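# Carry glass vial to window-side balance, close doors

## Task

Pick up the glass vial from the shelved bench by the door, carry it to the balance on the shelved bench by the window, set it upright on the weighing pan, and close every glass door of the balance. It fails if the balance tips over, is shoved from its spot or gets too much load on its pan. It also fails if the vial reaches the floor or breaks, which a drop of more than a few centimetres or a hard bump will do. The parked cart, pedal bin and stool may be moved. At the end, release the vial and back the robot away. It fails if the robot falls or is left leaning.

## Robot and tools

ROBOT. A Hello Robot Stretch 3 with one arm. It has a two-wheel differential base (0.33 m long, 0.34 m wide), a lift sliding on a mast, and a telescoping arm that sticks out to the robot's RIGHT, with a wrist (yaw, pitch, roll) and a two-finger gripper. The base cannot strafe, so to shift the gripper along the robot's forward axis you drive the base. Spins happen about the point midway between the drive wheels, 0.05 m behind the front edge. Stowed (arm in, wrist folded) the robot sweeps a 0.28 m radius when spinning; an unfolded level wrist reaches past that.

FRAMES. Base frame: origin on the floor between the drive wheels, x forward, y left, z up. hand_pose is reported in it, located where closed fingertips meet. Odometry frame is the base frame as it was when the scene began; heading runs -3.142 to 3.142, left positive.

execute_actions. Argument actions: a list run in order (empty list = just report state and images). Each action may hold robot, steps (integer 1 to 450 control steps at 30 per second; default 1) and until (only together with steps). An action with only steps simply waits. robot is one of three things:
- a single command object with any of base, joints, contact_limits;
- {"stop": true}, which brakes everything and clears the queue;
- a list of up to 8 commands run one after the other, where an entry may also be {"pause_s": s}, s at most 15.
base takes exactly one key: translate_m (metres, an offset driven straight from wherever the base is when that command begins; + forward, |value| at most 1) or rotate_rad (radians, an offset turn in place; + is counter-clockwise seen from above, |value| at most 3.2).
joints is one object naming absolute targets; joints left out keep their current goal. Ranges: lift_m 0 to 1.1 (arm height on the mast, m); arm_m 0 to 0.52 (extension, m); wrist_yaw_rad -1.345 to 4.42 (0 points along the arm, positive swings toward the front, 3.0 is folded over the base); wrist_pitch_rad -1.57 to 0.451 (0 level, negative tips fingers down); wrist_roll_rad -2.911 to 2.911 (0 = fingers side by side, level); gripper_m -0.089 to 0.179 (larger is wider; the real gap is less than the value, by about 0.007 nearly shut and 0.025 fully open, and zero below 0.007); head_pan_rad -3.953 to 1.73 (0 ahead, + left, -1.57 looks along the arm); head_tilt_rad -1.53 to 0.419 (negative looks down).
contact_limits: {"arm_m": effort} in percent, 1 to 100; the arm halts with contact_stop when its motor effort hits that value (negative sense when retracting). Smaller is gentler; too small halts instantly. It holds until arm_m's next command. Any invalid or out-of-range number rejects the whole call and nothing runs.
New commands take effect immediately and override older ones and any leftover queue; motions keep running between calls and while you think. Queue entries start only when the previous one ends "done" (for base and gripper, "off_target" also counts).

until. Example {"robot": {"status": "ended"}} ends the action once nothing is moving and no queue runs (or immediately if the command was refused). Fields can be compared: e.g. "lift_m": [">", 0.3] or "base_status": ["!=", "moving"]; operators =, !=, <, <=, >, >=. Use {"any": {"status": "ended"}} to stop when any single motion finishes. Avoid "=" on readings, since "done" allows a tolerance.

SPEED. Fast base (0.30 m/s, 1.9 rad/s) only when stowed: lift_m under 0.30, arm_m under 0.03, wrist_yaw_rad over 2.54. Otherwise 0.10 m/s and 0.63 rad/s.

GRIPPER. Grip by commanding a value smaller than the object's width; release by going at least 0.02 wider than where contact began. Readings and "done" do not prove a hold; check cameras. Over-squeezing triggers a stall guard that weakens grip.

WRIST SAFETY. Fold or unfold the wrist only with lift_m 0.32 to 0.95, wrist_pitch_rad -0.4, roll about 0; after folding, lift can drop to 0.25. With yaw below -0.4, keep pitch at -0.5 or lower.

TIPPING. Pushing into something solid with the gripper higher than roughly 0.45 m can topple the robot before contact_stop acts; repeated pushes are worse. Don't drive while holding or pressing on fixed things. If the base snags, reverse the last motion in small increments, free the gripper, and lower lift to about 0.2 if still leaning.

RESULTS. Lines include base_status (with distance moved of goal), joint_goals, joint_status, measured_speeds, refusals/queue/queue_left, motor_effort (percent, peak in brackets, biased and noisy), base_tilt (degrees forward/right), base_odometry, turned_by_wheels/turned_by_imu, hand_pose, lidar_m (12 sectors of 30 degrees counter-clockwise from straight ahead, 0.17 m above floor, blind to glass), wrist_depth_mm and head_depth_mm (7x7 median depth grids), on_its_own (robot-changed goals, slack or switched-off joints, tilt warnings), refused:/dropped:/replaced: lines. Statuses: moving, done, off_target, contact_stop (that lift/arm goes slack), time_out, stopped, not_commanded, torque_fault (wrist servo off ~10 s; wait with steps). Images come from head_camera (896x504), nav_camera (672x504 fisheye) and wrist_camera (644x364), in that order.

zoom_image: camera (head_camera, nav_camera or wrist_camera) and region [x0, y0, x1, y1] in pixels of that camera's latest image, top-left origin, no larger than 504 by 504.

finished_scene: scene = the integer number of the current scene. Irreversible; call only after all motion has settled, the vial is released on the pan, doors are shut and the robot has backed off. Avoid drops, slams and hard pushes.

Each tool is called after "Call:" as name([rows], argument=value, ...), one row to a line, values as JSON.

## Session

Call:
execute_actions(actions=[])

Scene clock: 0.00 s.
robot.base_odometry: x=+0.000 y=+0.000 heading=+0.000 (m, m, rad; robot's odometry frame)
robot.turned_by_wheels: +0.000 (rad since the last result)
robot.turned_by_imu: +0.000 (rad since the last result)
robot.base_tilt: forward=+0.3 right=-0.7 (deg)
robot.lidar_m: 1.93 1.78 1.81 1.54 1.96 1.44 1.67 0.93 0.94 1.17 1.90 2.03
robot.head_depth_mm: 1893 2842 2970 3008 3053 2976 2104 / 1874 2833 3241 3247 3190 3118 2231 / 1872 2795 2943 2944 2985 2964 2216 / 1857 2654 2693 2707 2704 2661 2234 / 1849 2402 2008 1978 1997 1989 1964 / 1835 1889 1851 1849 1836 1831 1833 / 1842 1771 1734 1731 1718 1713 1719
robot.base_status: not_commanded
robot.joint_positions: lift_m=+0.521 arm_m=+0.001 wrist_yaw_rad=+2.852 wrist_pitch_rad=-0.310 wrist_roll_rad=+0.008 gripper_m=+0.037 head_pan_rad=+0.018 head_tilt_rad=-0.018
robot.joint_goals: lift_m=+0.521 arm_m=+0.001 wrist_yaw_rad=+2.852 wrist_pitch_rad=-0.310 wrist_roll_rad=+0.008 gripper_m=+0.037 head_pan_rad=+0.018 head_tilt_rad=-0.018
robot.joint_status: lift_m=not_commanded arm_m=not_commanded wrist_yaw_rad=not_commanded wrist_pitch_rad=not_commanded wrist_roll_rad=not_commanded gripper_m=not_commanded head_pan_rad=not_commanded head_tilt_rad=not_commanded
robot.measured_speeds: translate_m=+0.000 rotate_rad=+0.000 lift_m=+0.000 arm_m=+0.000 wrist_yaw_rad=+0.000 wrist_pitch_rad=+0.000 wrist_roll_rad=+0.000 head_pan_rad=+0.000 head_tilt_rad=+0.000
robot: refusals=0 queue=idle queue_left=0
robot.motor_effort: left_wheel=+1 right_wheel=+0 lift_m=+37 arm_m=-2 wrist_yaw_rad=+0 wrist_pitch_rad=+7 wrist_roll_rad=+0 gripper_m=+0 head_pan_rad=+0 head_tilt_rad=+2 (%)
robot.hand_pose: x=+0.0462 y=+0.0811 z=+0.5587 quat_wxyz=(+0.209, +0.710, +0.007, +0.673) (m; robot's base frame)
robot.wrist_depth_mm: - - - - - - - / - - - - - - - / - - - - - - - / - - - - - - - / - - - - - - 987 / 856 852 870 821 787 822 803 / 721 726 717 705 698 697 693
pictures: head_camera (sideways: a quarter turn clockwise sets it upright), nav_camera (sideways: a quarter turn counterclockwise sets it upright), wrist_camera
Images, in order (width x height): head_camera 896x504, nav_camera 672x504, wrist_camera 644x364.

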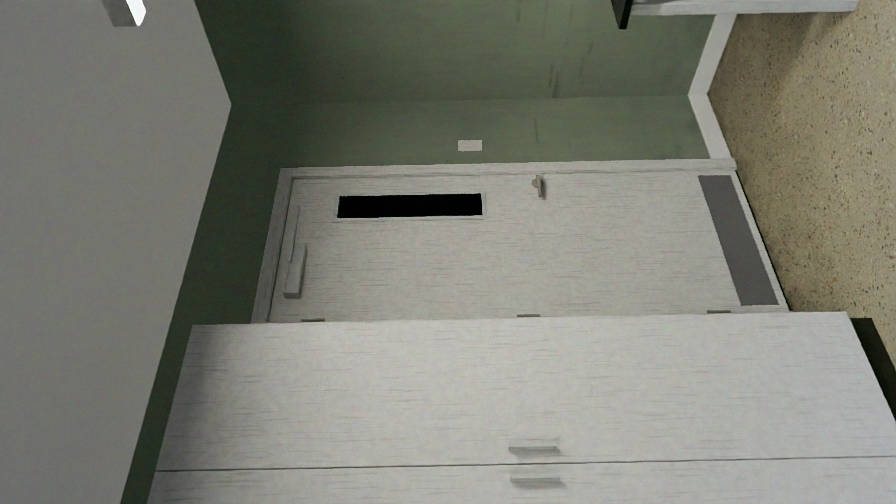

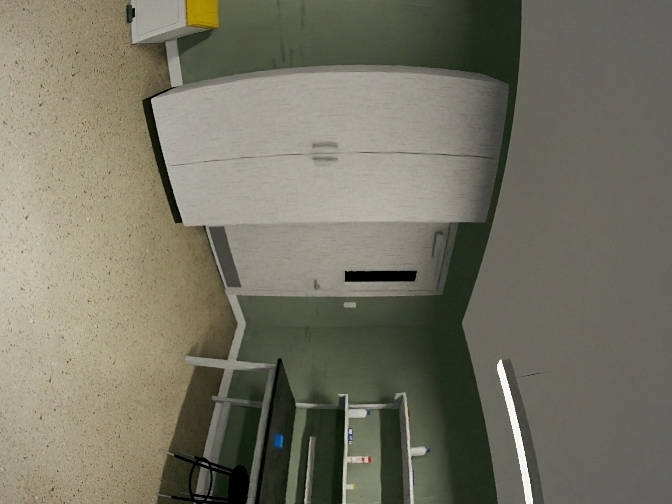

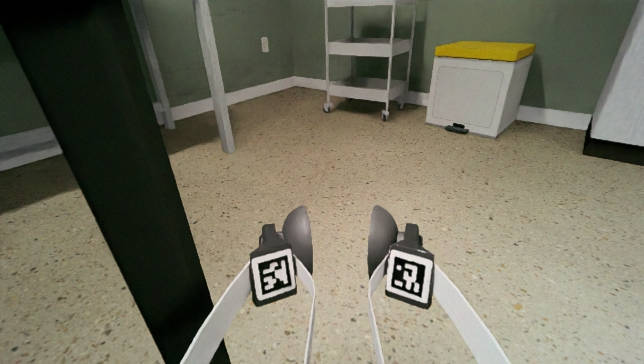

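Call:
execute_actions([
  {"robot":{"joints":{"head_pan_rad":-0.8,"head_tilt_rad":-0.3,"lift_m":0.29,"wrist_pitch_rad":-0.4}},"steps":100,"until":{"robot":{"head_pan_rad_status":"done"}}},
])

Call:
execute_actions([
  {"robot":{"joints":{"head_pan_rad":-3.75}},"steps":100,"until":{"robot":{"status":"ended"}}},
])

Scene clock: 2.90 s.
robot.base_odometry: x=+0.000 y=+0.000 heading=+0.000 (m, m, rad; robot's odometry frame)
robot.turned_by_wheels: +0.000 (rad since the last result)
robot.turned_by_imu: +0.000 (rad since the last result)
robot.base_tilt: forward=+0.3 right=-0.7 (deg)
robot.lidar_m: 1.93 1.78 1.81 1.54 1.96 1.44 1.67 0.93 0.94 1.17 1.89 2.27
robot.head_depth_mm: 2255 2357 2501 2620 2685 1967 1534 / 2285 2385 2498 2579 2639 1987 1541 / 2314 2413 2538 2494 2672 2000 1547 / 2308 2449 2565 2260 2673 2020 1551 / 2352 2481 2585 2257 2685 2022 1556 / 2367 2508 2650 2591 2810 2041 1559 / 2406 2533 2681 2610 2841 2040 1579
robot.base_status: not_commanded
robot.joint_positions: lift_m=+0.441 arm_m=+0.001 wrist_yaw_rad=+2.852 wrist_pitch_rad=-0.414 wrist_roll_rad=+0.008 gripper_m=+0.037 head_pan_rad=-0.793 head_tilt_rad=-0.296
robot.joint_goals: lift_m=+0.290 arm_m=+0.001 wrist_yaw_rad=+2.852 wrist_pitch_rad=-0.400 wrist_roll_rad=+0.008 gripper_m=+0.037 head_pan_rad=-0.800 head_tilt_rad=-0.300
robot.joint_status: lift_m=moving arm_m=not_commanded wrist_yaw_rad=not_commanded wrist_pitch_rad=moving wrist_roll_rad=not_commanded gripper_m=not_commanded head_pan_rad=done head_tilt_rad=done
robot.measured_speeds: translate_m=+0.000 rotate_rad=+0.000 lift_m=-0.110 arm_m=+0.000 wrist_yaw_rad=+0.000 wrist_pitch_rad=+0.000 wrist_roll_rad=+0.000 head_pan_rad=+0.000 head_tilt_rad=+0.000
robot: refusals=0 queue=running queue_left=0
robot.motor_effort: left_wheel=+0(1) right_wheel=+1(0) lift_m=+25(38) arm_m=-1(1) wrist_yaw_rad=+0(0) wrist_pitch_rad=+5(7) wrist_roll_rad=+1(1) gripper_m=+0(0) head_pan_rad=-5(60) head_tilt_rad=-2(17) (%)
robot.hand_pose: x=+0.0429 y=+0.0699 z=+0.4548 quat_wxyz=(+0.244, +0.708, +0.043, +0.661) (m; robot's base frame)
robot.wrist_depth_mm: - - - - - - - / - - - - - - - / - - - - - - - / - - - 987 971 935 912 / 817 786 834 792 801 778 765 / 689 677 - 659 628 656 647 / 592 590 586 581 565 563 558
pictures: head_camera (sideways: a quarter turn clockwise sets it upright), nav_camera (sideways: a quarter turn counterclockwise sets it upright), wrist_camera
Images, in order (width x height): head_camera 896x504, nav_camera 672x504, wrist_camera 644x364.

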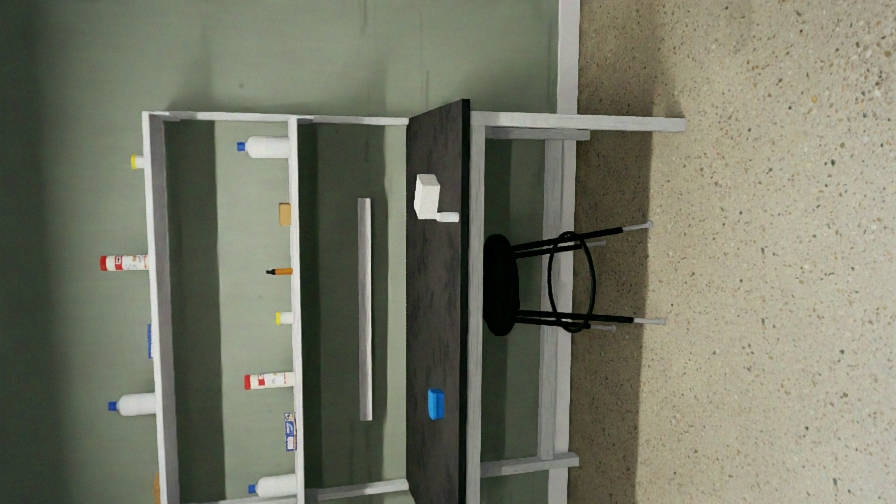

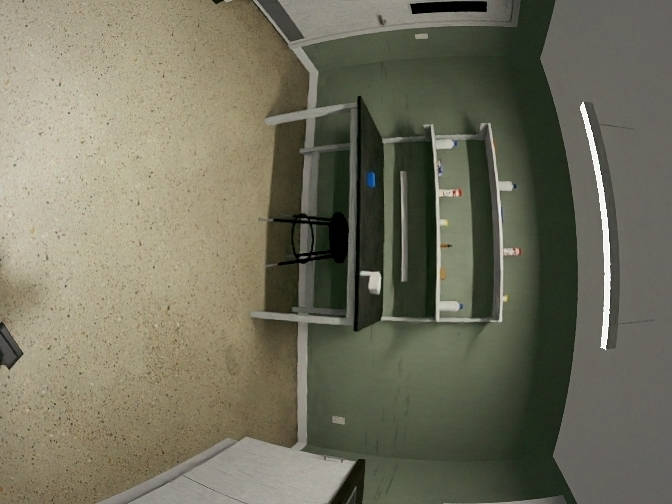

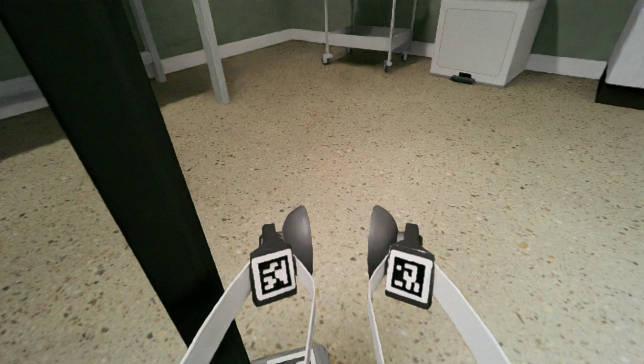

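Scene clock: 4.80 s.
robot.base_odometry: x=+0.000 y=+0.000 heading=+0.000 (m, m, rad; robot's odometry frame)
robot.turned_by_wheels: +0.000 (rad since the last result)
robot.turned_by_imu: +0.000 (rad since the last result)
robot.base_tilt: forward=+0.3 right=-0.6 (deg)
robot.lidar_m: 1.93 1.78 1.81 1.54 1.96 1.44 1.67 0.93 0.94 1.17 1.89 2.03
robot.head_depth_mm: 1728 1821 1900 1418 2116 1980 1550 / 1794 1861 1954 1438 2175 1988 1548 / 1828 1907 2035 1602 2247 2000 1554 / 1892 1973 2118 1633 2321 2012 1559 / 1955 2064 2183 2288 2445 1857 1557 / 2015 2129 2260 2399 2511 2034 1565 / 2089 2209 2327 2416 2508 2034 1572
robot.base_status: not_commanded
robot.joint_positions: lift_m=+0.290 arm_m=+0.001 wrist_yaw_rad=+2.852 wrist_pitch_rad=-0.415 wrist_roll_rad=+0.008 gripper_m=+0.037 head_pan_rad=-3.743 head_tilt_rad=-0.296
robot.joint_goals: lift_m=+0.290 arm_m=+0.001 wrist_yaw_rad=+2.852 wrist_pitch_rad=-0.400 wrist_roll_rad=+0.008 gripper_m=+0.037 head_pan_rad=-3.750 head_tilt_rad=-0.300
robot.joint_status: lift_m=done arm_m=not_commanded wrist_yaw_rad=not_commanded wrist_pitch_rad=done wrist_roll_rad=not_commanded gripper_m=not_commanded head_pan_rad=done head_tilt_rad=done
robot.measured_speeds: translate_m=+0.000 rotate_rad=+0.000 lift_m=+0.000 arm_m=+0.000 wrist_yaw_rad=+0.000 wrist_pitch_rad=+0.000 wrist_roll_rad=+0.000 head_pan_rad=+0.000 head_tilt_rad=+0.000
robot: refusals=0 queue=done queue_left=0
robot.motor_effort: left_wheel=+0(1) right_wheel=+1(0) lift_m=+27(26) arm_m=-2(0) wrist_yaw_rad=+1(0) wrist_pitch_rad=+6(6) wrist_roll_rad=+0(0) gripper_m=+0(0) head_pan_rad=-5(60) head_tilt_rad=-2(1) (%)
robot.hand_pose: x=+0.0429 y=+0.0697 z=+0.3037 quat_wxyz=(+0.244, +0.708, +0.044, +0.661) (m; robot's base frame)
robot.wrist_depth_mm: - - - - - - - / - - - - - - - / - - 982 922 930 911 891 / 750 - 733 722 704 704 684 / 612 578 611 583 596 566 560 / 509 503 - 492 459 483 472 / 448 - - 422 419 417 409
pictures: head_camera (sideways: a quarter turn clockwise sets it upright), nav_camera (sideways: a quarter turn counterclockwise sets it upright), wrist_camera
Images, in order (width x height): head_camera 896x504, nav_camera 672x504, wrist_camera 644x364.

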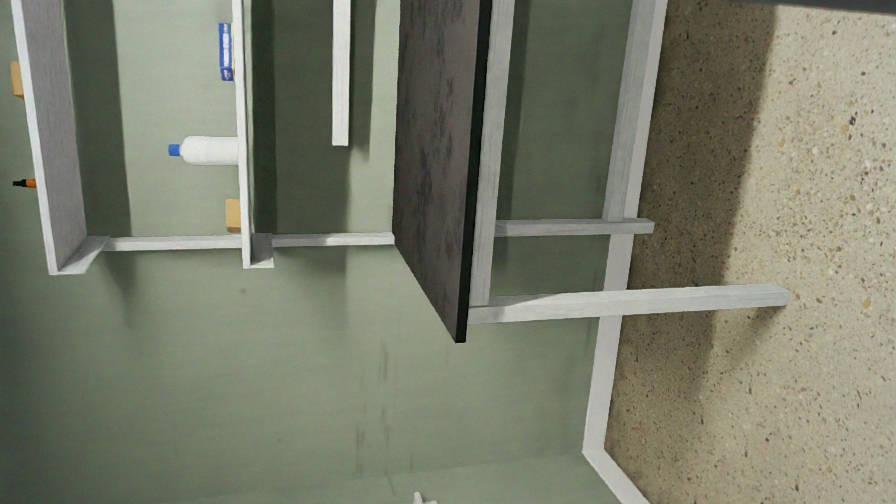

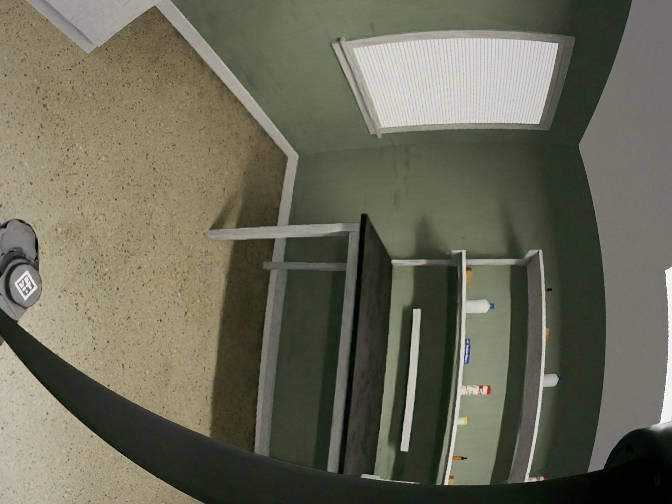

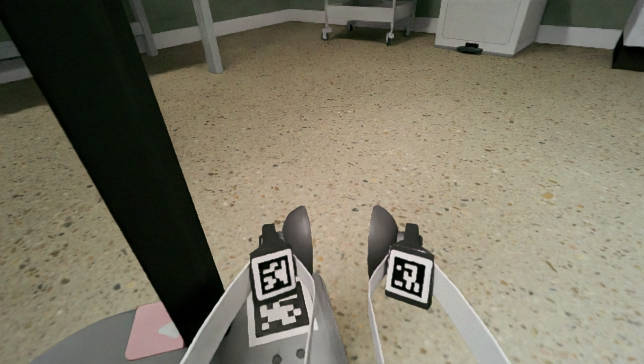

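Call:
execute_actions([
  {"robot":{"base":{"rotate_rad":-0.81},"joints":{"head_pan_rad":-3.62,"head_tilt_rad":-0.25}},"steps":100,"until":{"robot":{"status":"ended"}}},
])

Scene clock: 9.00 s.
robot.base_odometry: x=+0.000 y=+0.000 heading=-0.810 (m, m, rad; robot's odometry frame)
robot.turned_by_wheels: -0.810 (rad since the last result)
robot.turned_by_imu: -0.812 (rad since the last result)
robot.base_tilt: forward=+0.3 right=-0.6 (deg)
robot.lidar_m: 1.90 2.27 1.80 1.78 2.08 1.55 1.96 1.44 0.94 0.93 1.00 1.47
robot.head_depth_mm: 2277 2406 2499 2638 2718 2084 1600 / 2186 2268 2383 2468 2575 1930 1598 / 2088 2196 2254 1514 2516 2101 1599 / 1949 2062 2103 1625 2286 2102 1611 / 1895 2028 2062 1715 2277 2140 1619 / 1837 1920 1996 1732 2162 2082 1631 / 1756 1843 1928 1736 2085 2046 1625
robot.base_status: done (rotate_rad -0.8099 of -0.8100)
robot.joint_positions: lift_m=+0.290 arm_m=+0.001 wrist_yaw_rad=+2.852 wrist_pitch_rad=-0.415 wrist_roll_rad=+0.008 gripper_m=+0.037 head_pan_rad=-3.627 head_tilt_rad=-0.260
robot.joint_goals: lift_m=+0.290 arm_m=+0.001 wrist_yaw_rad=+2.852 wrist_pitch_rad=-0.400 wrist_roll_rad=+0.008 gripper_m=+0.037 head_pan_rad=-3.620 head_tilt_rad=-0.250
robot.joint_status: lift_m=done arm_m=not_commanded wrist_yaw_rad=not_commanded wrist_pitch_rad=done wrist_roll_rad=not_commanded gripper_m=not_commanded head_pan_rad=done head_tilt_rad=done
robot.measured_speeds: translate_m=+0.000 rotate_rad=+0.000 lift_m=+0.000 arm_m=+0.000 wrist_yaw_rad=+0.000 wrist_pitch_rad=+0.000 wrist_roll_rad=+0.000 head_pan_rad=+0.000 head_tilt_rad=+0.000
robot: refusals=0 queue=done queue_left=0
robot.motor_effort: left_wheel=+2(10) right_wheel=-2(8) lift_m=+27(27) arm_m=-2(2) wrist_yaw_rad=+0(0) wrist_pitch_rad=+7(6) wrist_roll_rad=+0(0) gripper_m=-1(1) head_pan_rad=+5(23) head_tilt_rad=+4(10) (%)
robot.hand_pose: x=+0.0429 y=+0.0697 z=+0.3037 quat_wxyz=(+0.244, +0.708, +0.044, +0.661) (m; robot's base frame)
robot.wrist_depth_mm: - - - - - - - / - - - - - - - / - - 964 942 932 901 912 / 758 - 733 716 706 700 684 / 614 583 615 590 597 573 559 / 509 508 - 488 461 484 475 / 447 - - 425 417 415 407
pictures: head_camera (sideways: a quarter turn clockwise sets it upright), nav_camera (sideways: a quarter turn counterclockwise sets it upright), wrist_camera
Images, in order (width x height): head_camera 896x504, nav_camera 672x504, wrist_camera 644x364.

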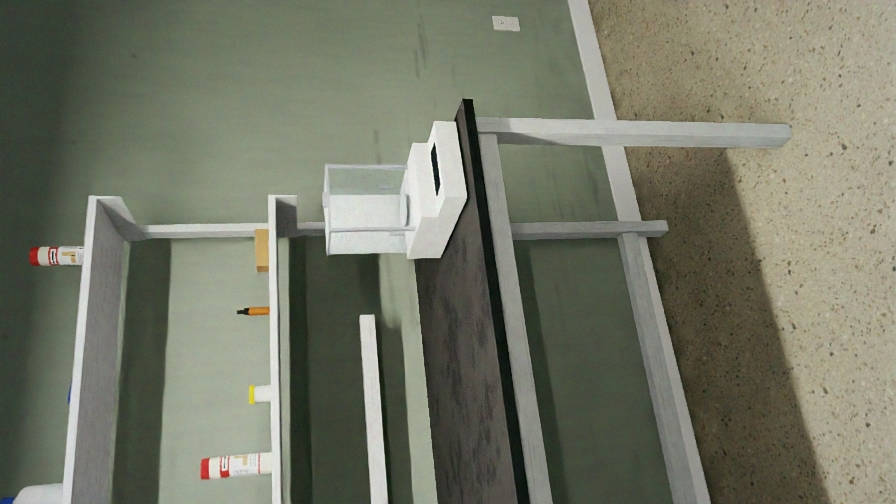

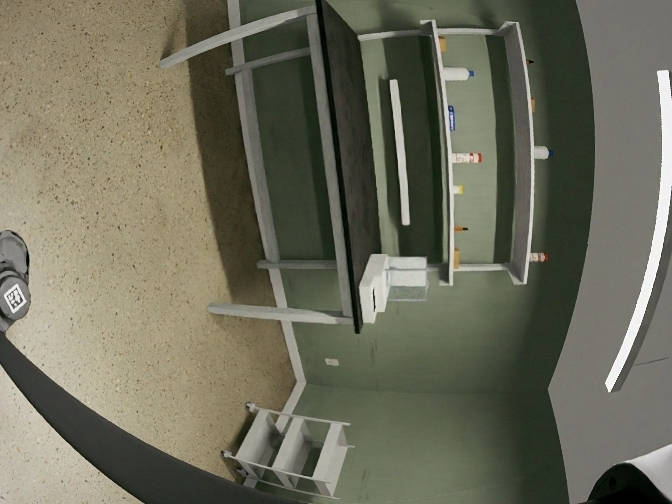

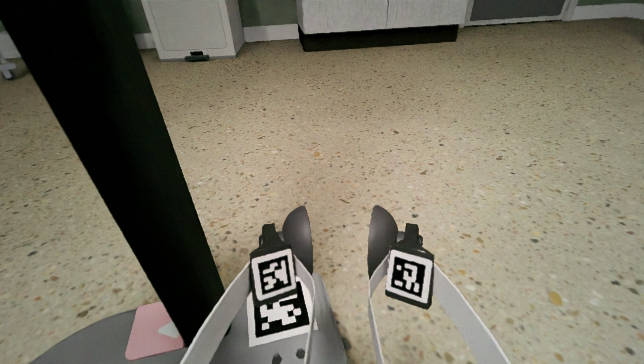

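Call:
zoom_image(camera="head_camera", region=[300, 130, 460, 290])

Region (300, 130, 460, 290) of head_camera's 896x504 image, scaled by 3.150, with more detail than that image has.

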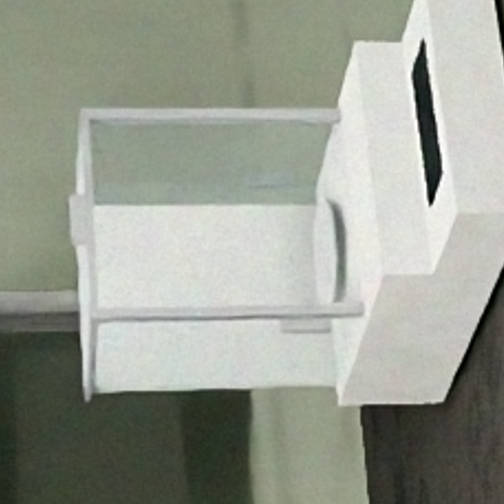

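Call:
execute_actions([
  {"robot":[{"base":{"translate_m":1.0},"joints":{"head_pan_rad":-1.57,"head_tilt_rad":-0.7}},{"base":{"translate_m":0.36}},{"base":{"rotate_rad":1.482}},{"joints":{"lift_m":0.85,"gripper_m":0.1}}],"steps":450,"until":{"robot":{"lift_m":[">",0.45]}}},
  {"robot":{"joints":{"wrist_yaw_rad":0}},"steps":450,"until":{"robot":{"status":"ended"}}},
])

Scene clock: 27.90 s.
robot.base_odometry: x=+0.938 y=-0.985 heading=+0.672 (m, m, rad; robot's odometry frame)
robot.turned_by_wheels: +1.482 (rad since the last result)
robot.turned_by_imu: +1.489 (rad since the last result)
robot.base_tilt: forward=+0.3 right=-0.6 (deg)
robot.lidar_m: 1.66 1.70 2.40 2.76 1.50 1.10 1.06 1.73 0.61 0.72 0.72 1.23
robot.head_depth_mm: 1068 1217 1229 838 766 923 - / 1107 1237 1124 844 739 1406 - / 1102 1232 1125 846 723 - - / 1103 1200 1136 854 723 1357 1165 / 1101 1189 1138 856 748 1356 1188 / 1101 1209 1156 862 754 1362 1196 / 1097 1207 1160 868 755 1367 1198
robot.base_status: done (rotate_rad +1.4819 of +1.4820)
robot.joint_positions: lift_m=+0.850 arm_m=+0.001 wrist_yaw_rad=+0.002 wrist_pitch_rad=-0.416 wrist_roll_rad=+0.008 gripper_m=+0.100 head_pan_rad=-1.577 head_tilt_rad=-0.692
robot.joint_goals: lift_m=+0.850 arm_m=+0.001 wrist_yaw_rad=+0.000 wrist_pitch_rad=-0.400 wrist_roll_rad=+0.008 gripper_m=+0.100 head_pan_rad=-1.570 head_tilt_rad=-0.700
robot.joint_status: lift_m=done arm_m=not_commanded wrist_yaw_rad=done wrist_pitch_rad=done wrist_roll_rad=not_commanded gripper_m=done head_pan_rad=done head_tilt_rad=done
robot.measured_speeds: translate_m=+0.000 rotate_rad=+0.000 lift_m=+0.000 arm_m=+0.000 wrist_yaw_rad=+0.000 wrist_pitch_rad=+0.000 wrist_roll_rad=+0.000 head_pan_rad=+0.000 head_tilt_rad=+0.000
robot: refusals=0 queue=done queue_left=0
robot.motor_effort: left_wheel=-1(10) right_wheel=+3(13) lift_m=+46(50) arm_m=-2(1) wrist_yaw_rad=-2(1) wrist_pitch_rad=+7(7) wrist_roll_rad=+0(1) gripper_m=+0(96) head_pan_rad=+5(62) head_tilt_rad=-3(25) (%)
robot.hand_pose: x=-0.0210 y=-0.3704 z=+0.8628 quat_wxyz=(+0.689, +0.146, -0.694, -0.146) (m; robot's base frame)
robot.wrist_depth_mm: - - 980 971 940 925 912 / 781 757 736 653 584 977 - / 526 517 501 488 479 474 - / 394 388 382 359 371 364 358 / - - 434 - - 398 390 / - - - - - 456 - / - - 955 972 966 609 957
pictures: head_camera (sideways: a quarter turn clockwise sets it upright), nav_camera (sideways: a quarter turn counterclockwise sets it upright), wrist_camera
Images, in order (width x height): head_camera 896x504, nav_camera 672x504, wrist_camera 644x364.

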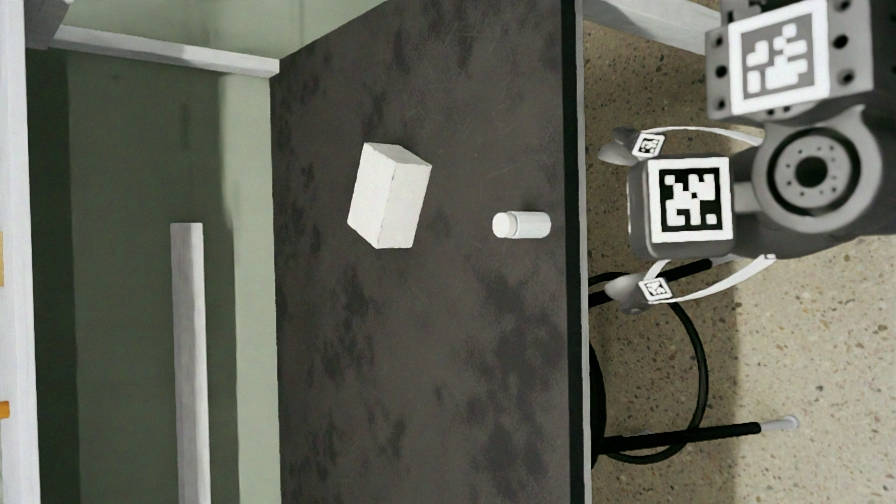

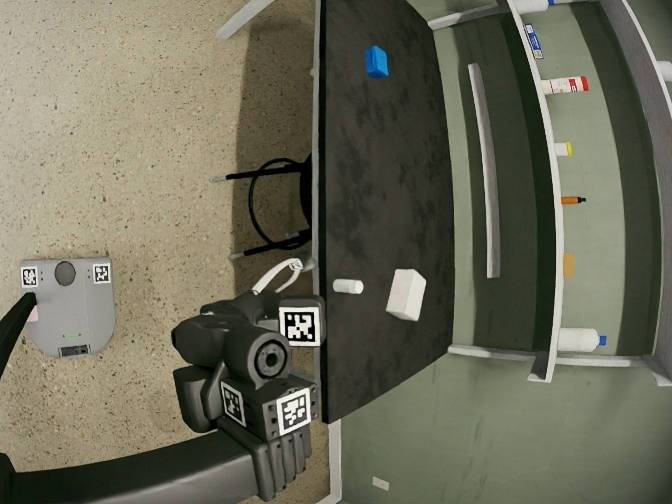

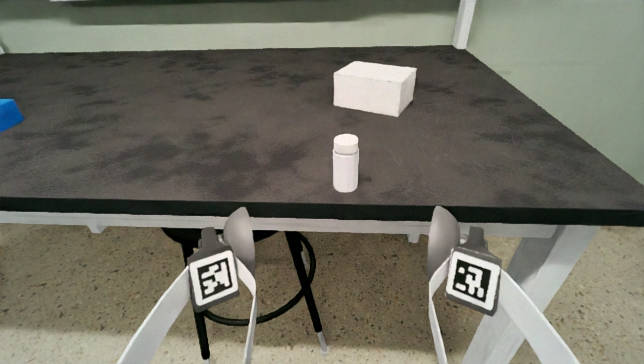

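Call:
execute_actions([
  {"robot":[{"joints":{"lift_m":0.79,"arm_m":0.17},"base":{"translate_m":-0.005}}],"steps":450,"until":{"robot":{"status":"ended"}}},
])

Scene clock: 32.53 s.
robot.base_odometry: x=+0.934 y=-0.988 heading=+0.672 (m, m, rad; robot's odometry frame)
robot.turned_by_wheels: +0.000 (rad since the last result)
robot.turned_by_imu: +0.000 (rad since the last result)
robot.base_tilt: forward=+0.4 right=-0.7 (deg)
robot.lidar_m: 1.67 1.71 2.41 2.76 1.49 1.10 1.06 1.72 0.61 0.72 0.73 1.24
robot.head_depth_mm: 1055 1221 1330 839 734 - 1126 / 1112 1239 1114 845 - 1315 1178 / 1109 1235 1125 849 - 1315 1183 / 1105 1196 1135 854 1229 1353 1187 / 1100 1192 1140 856 749 1362 1195 / 1101 1216 1148 863 752 1361 1192 / 1101 1212 1158 865 757 1369 1201
robot.base_status: done (translate_m -0.0050 of -0.0050)
robot.joint_positions: lift_m=+0.790 arm_m=+0.170 wrist_yaw_rad=+0.001 wrist_pitch_rad=-0.416 wrist_roll_rad=+0.008 gripper_m=+0.100 head_pan_rad=-1.577 head_tilt_rad=-0.692
robot.joint_goals: lift_m=+0.790 arm_m=+0.170 wrist_yaw_rad=+0.000 wrist_pitch_rad=-0.400 wrist_roll_rad=+0.008 gripper_m=+0.100 head_pan_rad=-1.570 head_tilt_rad=-0.700
robot.joint_status: lift_m=done arm_m=done wrist_yaw_rad=done wrist_pitch_rad=done wrist_roll_rad=not_commanded gripper_m=done head_pan_rad=done head_tilt_rad=done
robot.measured_speeds: translate_m=+0.000 rotate_rad=+0.000 lift_m=+0.000 arm_m=+0.000 wrist_yaw_rad=+0.000 wrist_pitch_rad=+0.000 wrist_roll_rad=+0.000 head_pan_rad=+0.000 head_tilt_rad=+0.000
robot: refusals=0 queue=done queue_left=0
robot.motor_effort: left_wheel=-2(6) right_wheel=+3(4) lift_m=+27(46) arm_m=+3(3) wrist_yaw_rad=+0(2) wrist_pitch_rad=+7(6) wrist_roll_rad=+1(1) gripper_m=+1(0) head_pan_rad=+5(4) head_tilt_rad=-3(3) (%)
robot.hand_pose: x=-0.0212 y=-0.5393 z=+0.8034 quat_wxyz=(+0.689, +0.146, -0.694, -0.147) (m; robot's base frame)
robot.wrist_depth_mm: 841 824 800 794 770 777 768 / 568 546 529 442 352 477 824 / 379 373 364 355 347 344 334 / 286 282 277 262 268 265 260 / 230 227 231 181 219 217 213 / 192 190 182 182 183 186 179 / 928 915 891 630 177 174 165
pictures: head_camera (sideways: a quarter turn clockwise sets it upright), nav_camera (sideways: a quarter turn counterclockwise sets it upright), wrist_camera
Images, in order (width x height): head_camera 896x504, nav_camera 672x504, wrist_camera 644x364.

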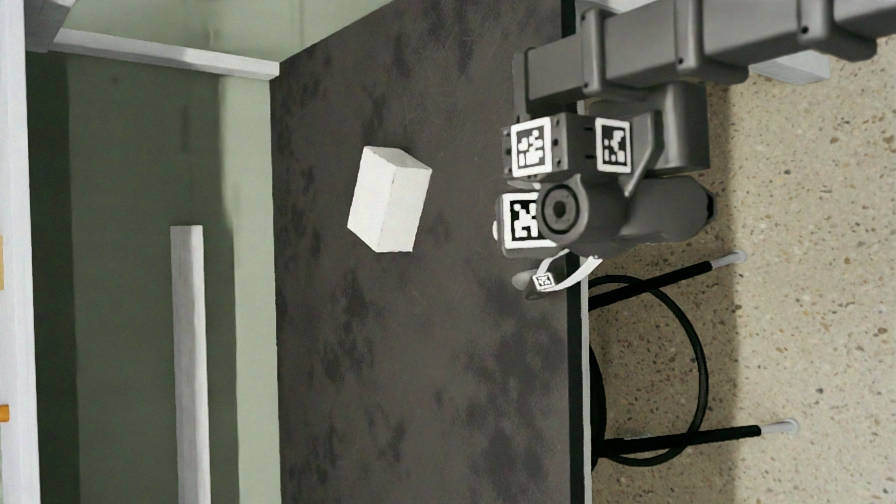

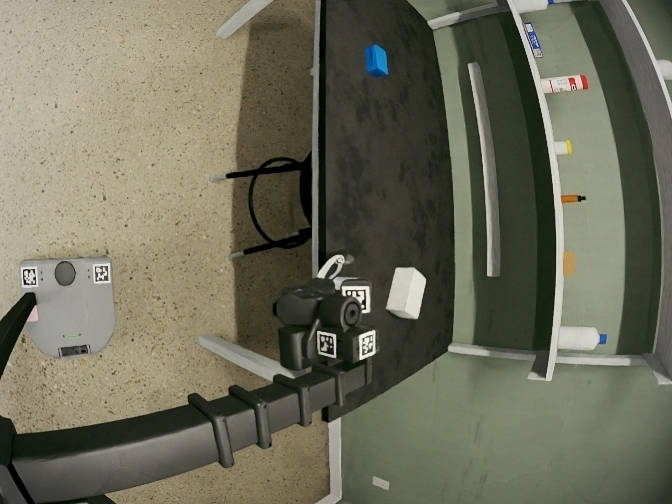

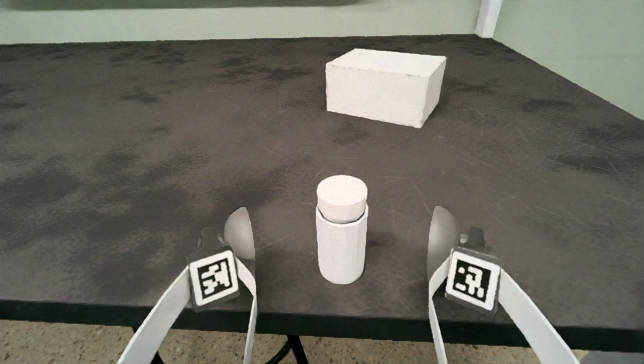

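Call:
execute_actions([
  {"robot":[{"joints":{"arm_m":0.186,"lift_m":0.78}},{"joints":{"gripper_m":-0.012}}],"steps":450,"until":{"robot":{"status":"ended"}}},
])

Scene clock: 36.20 s.
robot.base_odometry: x=+0.934 y=-0.988 heading=+0.672 (m, m, rad; robot's odometry frame)
robot.turned_by_wheels: +0.000 (rad since the last result)
robot.turned_by_imu: +0.000 (rad since the last result)
robot.base_tilt: forward=+0.3 right=-0.6 (deg)
robot.lidar_m: 1.66 1.71 2.41 2.76 1.49 1.10 1.06 1.72 0.61 0.72 0.72 1.24
robot.head_depth_mm: 1051 1217 1326 840 736 - - / 1100 1237 1122 846 - 1321 1184 / 1103 1232 1128 849 - 1344 1184 / 1103 1193 1137 853 748 1354 1186 / 1100 1189 1137 855 749 1360 1188 / 1098 1208 1150 863 754 1370 1194 / 1098 1208 1158 866 756 1363 1197
robot.base_status: done (translate_m -0.0050 of -0.0050)
robot.joint_positions: lift_m=+0.780 arm_m=+0.186 wrist_yaw_rad=+0.001 wrist_pitch_rad=-0.416 wrist_roll_rad=+0.008 gripper_m=-0.011 head_pan_rad=-1.577 head_tilt_rad=-0.692
robot.joint_goals: lift_m=+0.780 arm_m=+0.186 wrist_yaw_rad=+0.000 wrist_pitch_rad=-0.400 wrist_roll_rad=+0.008 gripper_m=-0.012 head_pan_rad=-1.570 head_tilt_rad=-0.700
robot.joint_status: lift_m=done arm_m=done wrist_yaw_rad=done wrist_pitch_rad=done wrist_roll_rad=not_commanded gripper_m=done head_pan_rad=done head_tilt_rad=done
robot.measured_speeds: translate_m=+0.000 rotate_rad=+0.000 lift_m=+0.000 arm_m=+0.000 wrist_yaw_rad=+0.000 wrist_pitch_rad=+0.000 wrist_roll_rad=+0.000 head_pan_rad=+0.000 head_tilt_rad=+0.000
robot: refusals=0 queue=done queue_left=0
robot.motor_effort: left_wheel=-1(2) right_wheel=+3(3) lift_m=+27(26) arm_m=+3(2) wrist_yaw_rad=-1(0) wrist_pitch_rad=+7(6) wrist_roll_rad=+1(0) gripper_m=-18(98) head_pan_rad=+4(5) head_tilt_rad=-4(3) (%)
robot.hand_pose: x=-0.0212 y=-0.5553 z=+0.7935 quat_wxyz=(+0.689, +0.146, -0.694, -0.147) (m; robot's base frame)
robot.wrist_depth_mm: 813 813 791 774 761 751 768 / 526 511 495 417 332 454 795 / 356 347 340 336 325 321 313 / 268 264 260 246 250 247 244 / 216 212 210 142 211 201 198 / 179 178 176 163 170 170 168 / 537 168 160 158 154 151 148
pictures: head_camera (sideways: a quarter turn clockwise sets it upright), nav_camera (sideways: a quarter turn counterclockwise sets it upright), wrist_camera
Images, in order (width x height): head_camera 896x504, nav_camera 672x504, wrist_camera 644x364.

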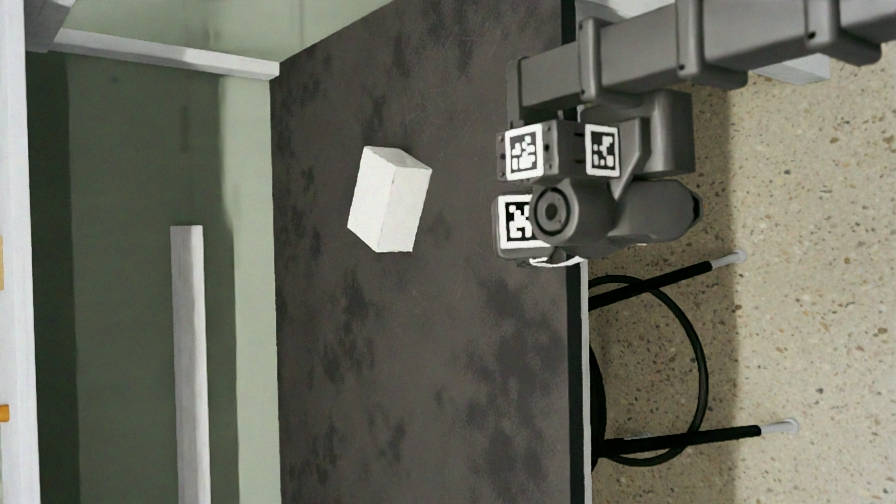

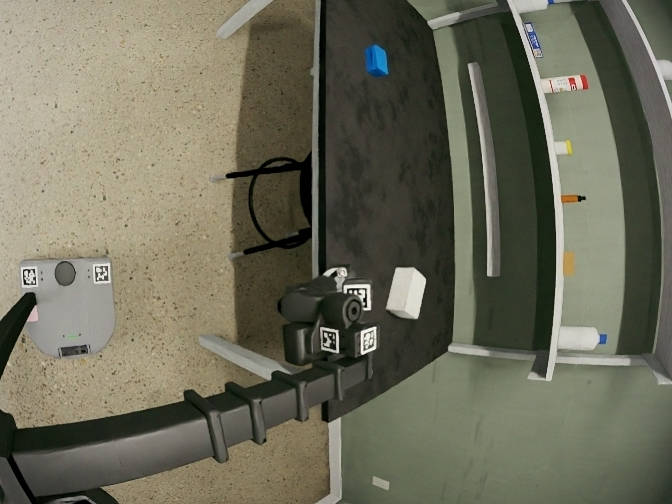

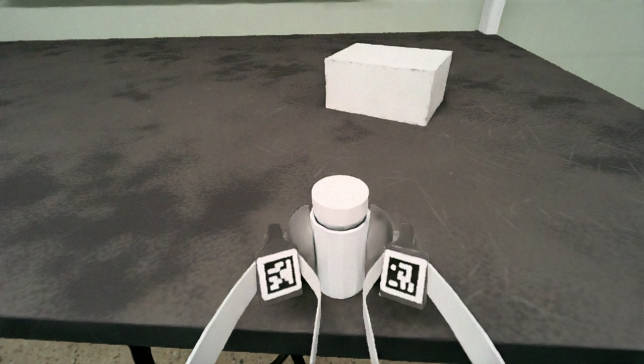

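Call:
execute_actions([
  {"robot":[{"joints":{"lift_m":0.81}},{"joints":{"arm_m":0.0}},{"joints":{"lift_m":0.29,"wrist_yaw_rad":2.7,"head_pan_rad":-3.0,"head_tilt_rad":-0.6},"base":{"rotate_rad":-2.046}},{"base":{"translate_m":-1.0}},{"base":{"translate_m":-1.0}}],"steps":450,"until":{"robot":{"status":"ended"}}},
  {"steps":450,"until":{"robot":{"status":"ended"}}},
])

Scene clock: 60.20 s.
robot.base_odometry: x=+0.543 y=+0.973 heading=-1.374 (m, m, rad; robot's odometry frame)
robot.turned_by_wheels: -2.046 (rad since the last result)
robot.turned_by_imu: -2.065 (rad since the last result)
robot.base_tilt: forward=+0.2 right=-0.6 (deg)
robot.lidar_m: 2.61 2.74 1.00 0.78 0.77 0.80 0.99 0.88 1.60 1.82 1.98 2.07
robot.head_depth_mm: 1627 1769 1883 1237 1320 1374 1227 / 1597 1776 1977 2175 1742 1458 1233 / 1543 1700 1912 2100 1792 1454 1229 / 1490 1646 1814 2072 1802 1466 1232 / 1445 1577 1751 1968 1811 1471 1244 / 1392 1535 1687 1887 1818 1471 1241 / 1358 1478 1615 1785 1772 1419 1252
robot.base_status: done (translate_m -1.0000 of -1.0000)
robot.joint_positions: lift_m=+0.290 arm_m=+0.001 wrist_yaw_rad=+2.698 wrist_pitch_rad=-0.418 wrist_roll_rad=+0.008 gripper_m=-0.011 head_pan_rad=-2.993 head_tilt_rad=-0.605
robot.joint_goals: lift_m=+0.290 arm_m=+0.000 wrist_yaw_rad=+2.700 wrist_pitch_rad=-0.400 wrist_roll_rad=+0.008 gripper_m=-0.012 head_pan_rad=-3.000 head_tilt_rad=-0.600
robot.joint_status: lift_m=done arm_m=done wrist_yaw_rad=done wrist_pitch_rad=done wrist_roll_rad=not_commanded gripper_m=done head_pan_rad=done head_tilt_rad=done
robot.measured_speeds: translate_m=+0.000 rotate_rad=+0.000 lift_m=+0.000 arm_m=+0.000 wrist_yaw_rad=+0.000 wrist_pitch_rad=+0.000 wrist_roll_rad=+0.000 head_pan_rad=+0.000 head_tilt_rad=+0.000
robot: refusals=0 queue=done queue_left=0
robot.motor_effort: left_wheel=+2(6) right_wheel=-2(10) lift_m=+27(49) arm_m=-5(5) wrist_yaw_rad=+1(6) wrist_pitch_rad=+7(7) wrist_roll_rad=+0(0) gripper_m=-17(17) head_pan_rad=-5(60) head_tilt_rad=+2(10) (%)
robot.hand_pose: x=+0.0751 y=+0.0568 z=+0.3031 quat_wxyz=(+0.295, +0.709, -0.010, +0.640) (m; robot's base frame)
robot.wrist_depth_mm: 589 - 928 - - - - / 631 - - - - - - / - 915 968 943 913 901 881 / - 741 738 693 701 695 684 / - 601 595 142 593 570 559 / 496 - 509 165 475 478 475 / 446 - - 424 419 415 411
pictures: head_camera (sideways: a quarter turn clockwise sets it upright), nav_camera (sideways: a quarter turn counterclockwise sets it upright), wrist_camera
Images, in order (width x height): head_camera 896x504, nav_camera 672x504, wrist_camera 644x364.

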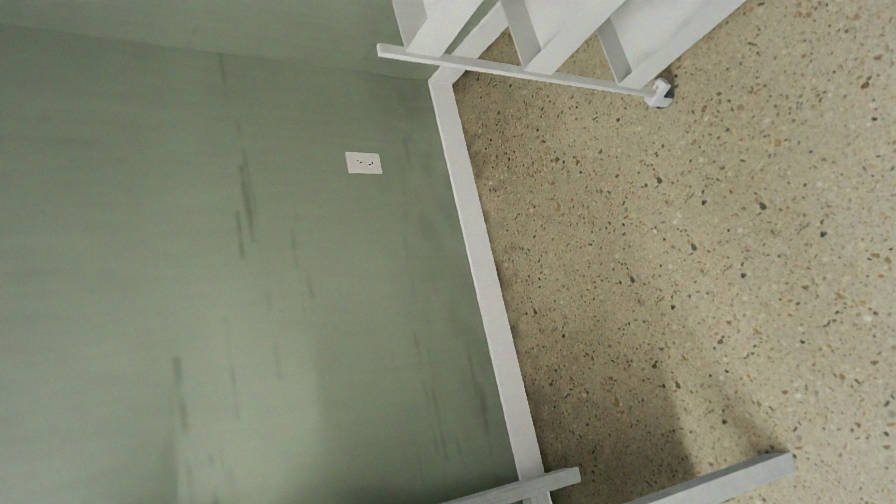

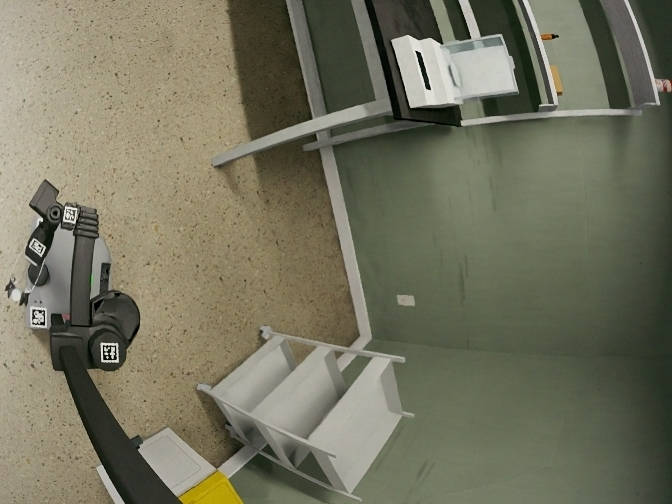

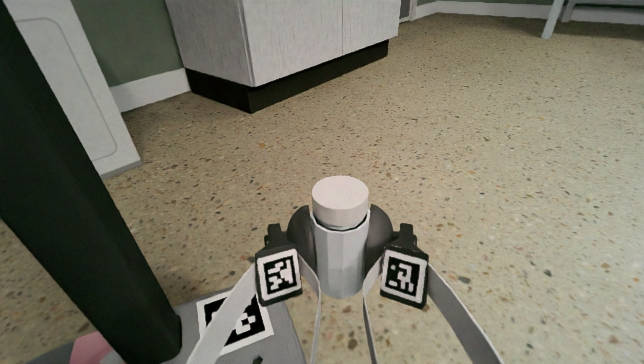

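Call:
execute_actions([
  {"robot":[{"base":{"translate_m":-0.72},"joints":{"head_pan_rad":-1.57,"head_tilt_rad":-0.5}},{"base":{"rotate_rad":0.488}},{"base":{"translate_m":-0.44},"joints":{"lift_m":1.06}}],"steps":450,"until":{"robot":{"lift_m":[">",0.4]}}},
  {"robot":{"joints":{"wrist_yaw_rad":0}},"steps":450,"until":{"robot":{"status":"ended"}}},
])

Scene clock: 79.20 s.
robot.base_odometry: x=+0.124 y=+2.020 heading=-0.886 (m, m, rad; robot's odometry frame)
robot.turned_by_wheels: +0.488 (rad since the last result)
robot.turned_by_imu: +0.484 (rad since the last result)
robot.base_tilt: forward=+0.3 right=-0.6 (deg)
robot.lidar_m: 1.72 0.47 0.38 0.87 0.85 0.62 0.60 0.62 0.64 1.88 0.51 3.28
robot.head_depth_mm: 1534 1722 1471 - - - - / 1652 2340 542 - - - - / 2447 2617 1435 - - - - / 2463 2598 1268 - - 1496 1294 / 2431 2637 1335 623 550 1511 1313 / 2423 2648 2864 709 560 631 729 / 2422 2633 2885 2814 569 1477 1322
robot.base_status: done (translate_m -0.4400 of -0.4400)
robot.joint_positions: lift_m=+1.060 arm_m=+0.001 wrist_yaw_rad=+0.002 wrist_pitch_rad=-0.418 wrist_roll_rad=+0.008 gripper_m=-0.011 head_pan_rad=-1.577 head_tilt_rad=-0.507
robot.joint_goals: lift_m=+1.060 arm_m=+0.000 wrist_yaw_rad=+0.000 wrist_pitch_rad=-0.400 wrist_roll_rad=+0.008 gripper_m=-0.012 head_pan_rad=-1.570 head_tilt_rad=-0.500
robot.joint_status: lift_m=done arm_m=done wrist_yaw_rad=done wrist_pitch_rad=done wrist_roll_rad=not_commanded gripper_m=done head_pan_rad=done head_tilt_rad=done
robot.measured_speeds: translate_m=+0.000 rotate_rad=+0.000 lift_m=+0.000 arm_m=+0.000 wrist_yaw_rad=+0.000 wrist_pitch_rad=+0.000 wrist_roll_rad=+0.000 head_pan_rad=+0.000 head_tilt_rad=+0.000
robot: refusals=0 queue=done queue_left=0
robot.motor_effort: left_wheel=-1(9) right_wheel=+2(10) lift_m=+46(49) arm_m=-5(5) wrist_yaw_rad=-1(2) wrist_pitch_rad=+7(7) wrist_roll_rad=+1(0) gripper_m=-17(17) head_pan_rad=+5(59) head_tilt_rad=+3(12) (%)
robot.hand_pose: x=-0.0211 y=-0.3704 z=+1.0724 quat_wxyz=(+0.689, +0.147, -0.694, -0.147) (m; robot's base frame)
robot.wrist_depth_mm: - - - - - 886 612 / - - - 809 421 765 703 / - - 496 379 353 589 585 / - - 347 311 314 455 449 / - - 344 142 346 374 369 / - - 350 166 338 325 313 / - - - - - - 707
pictures: head_camera (sideways: a quarter turn clockwise sets it upright), nav_camera (sideways: a quarter turn counterclockwise sets it upright), wrist_camera
Images, in order (width x height): head_camera 896x504, nav_camera 672x504, wrist_camera 644x364.

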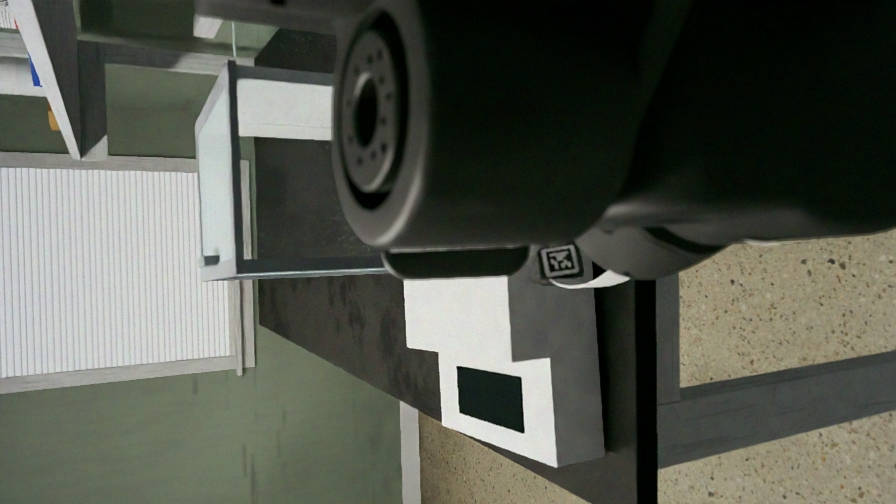

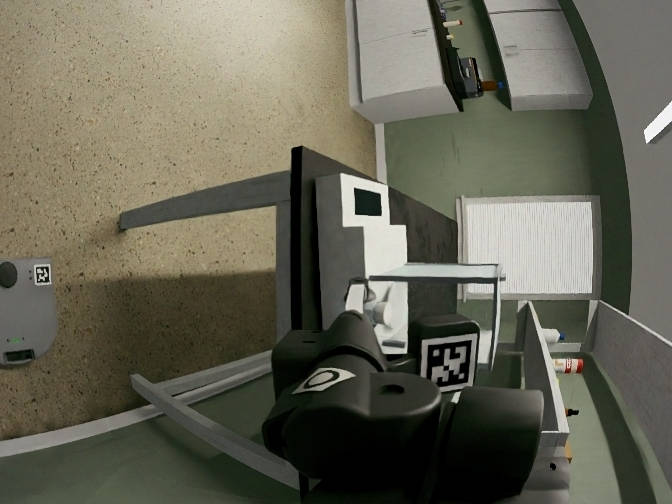

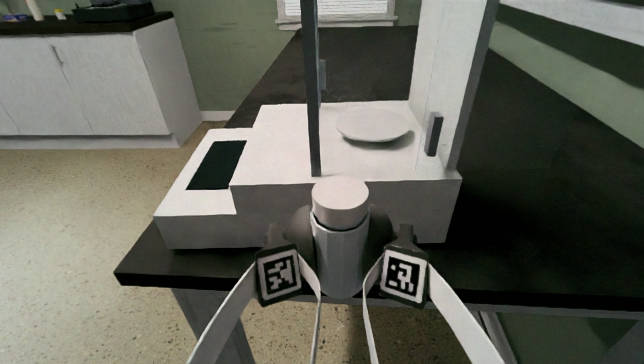

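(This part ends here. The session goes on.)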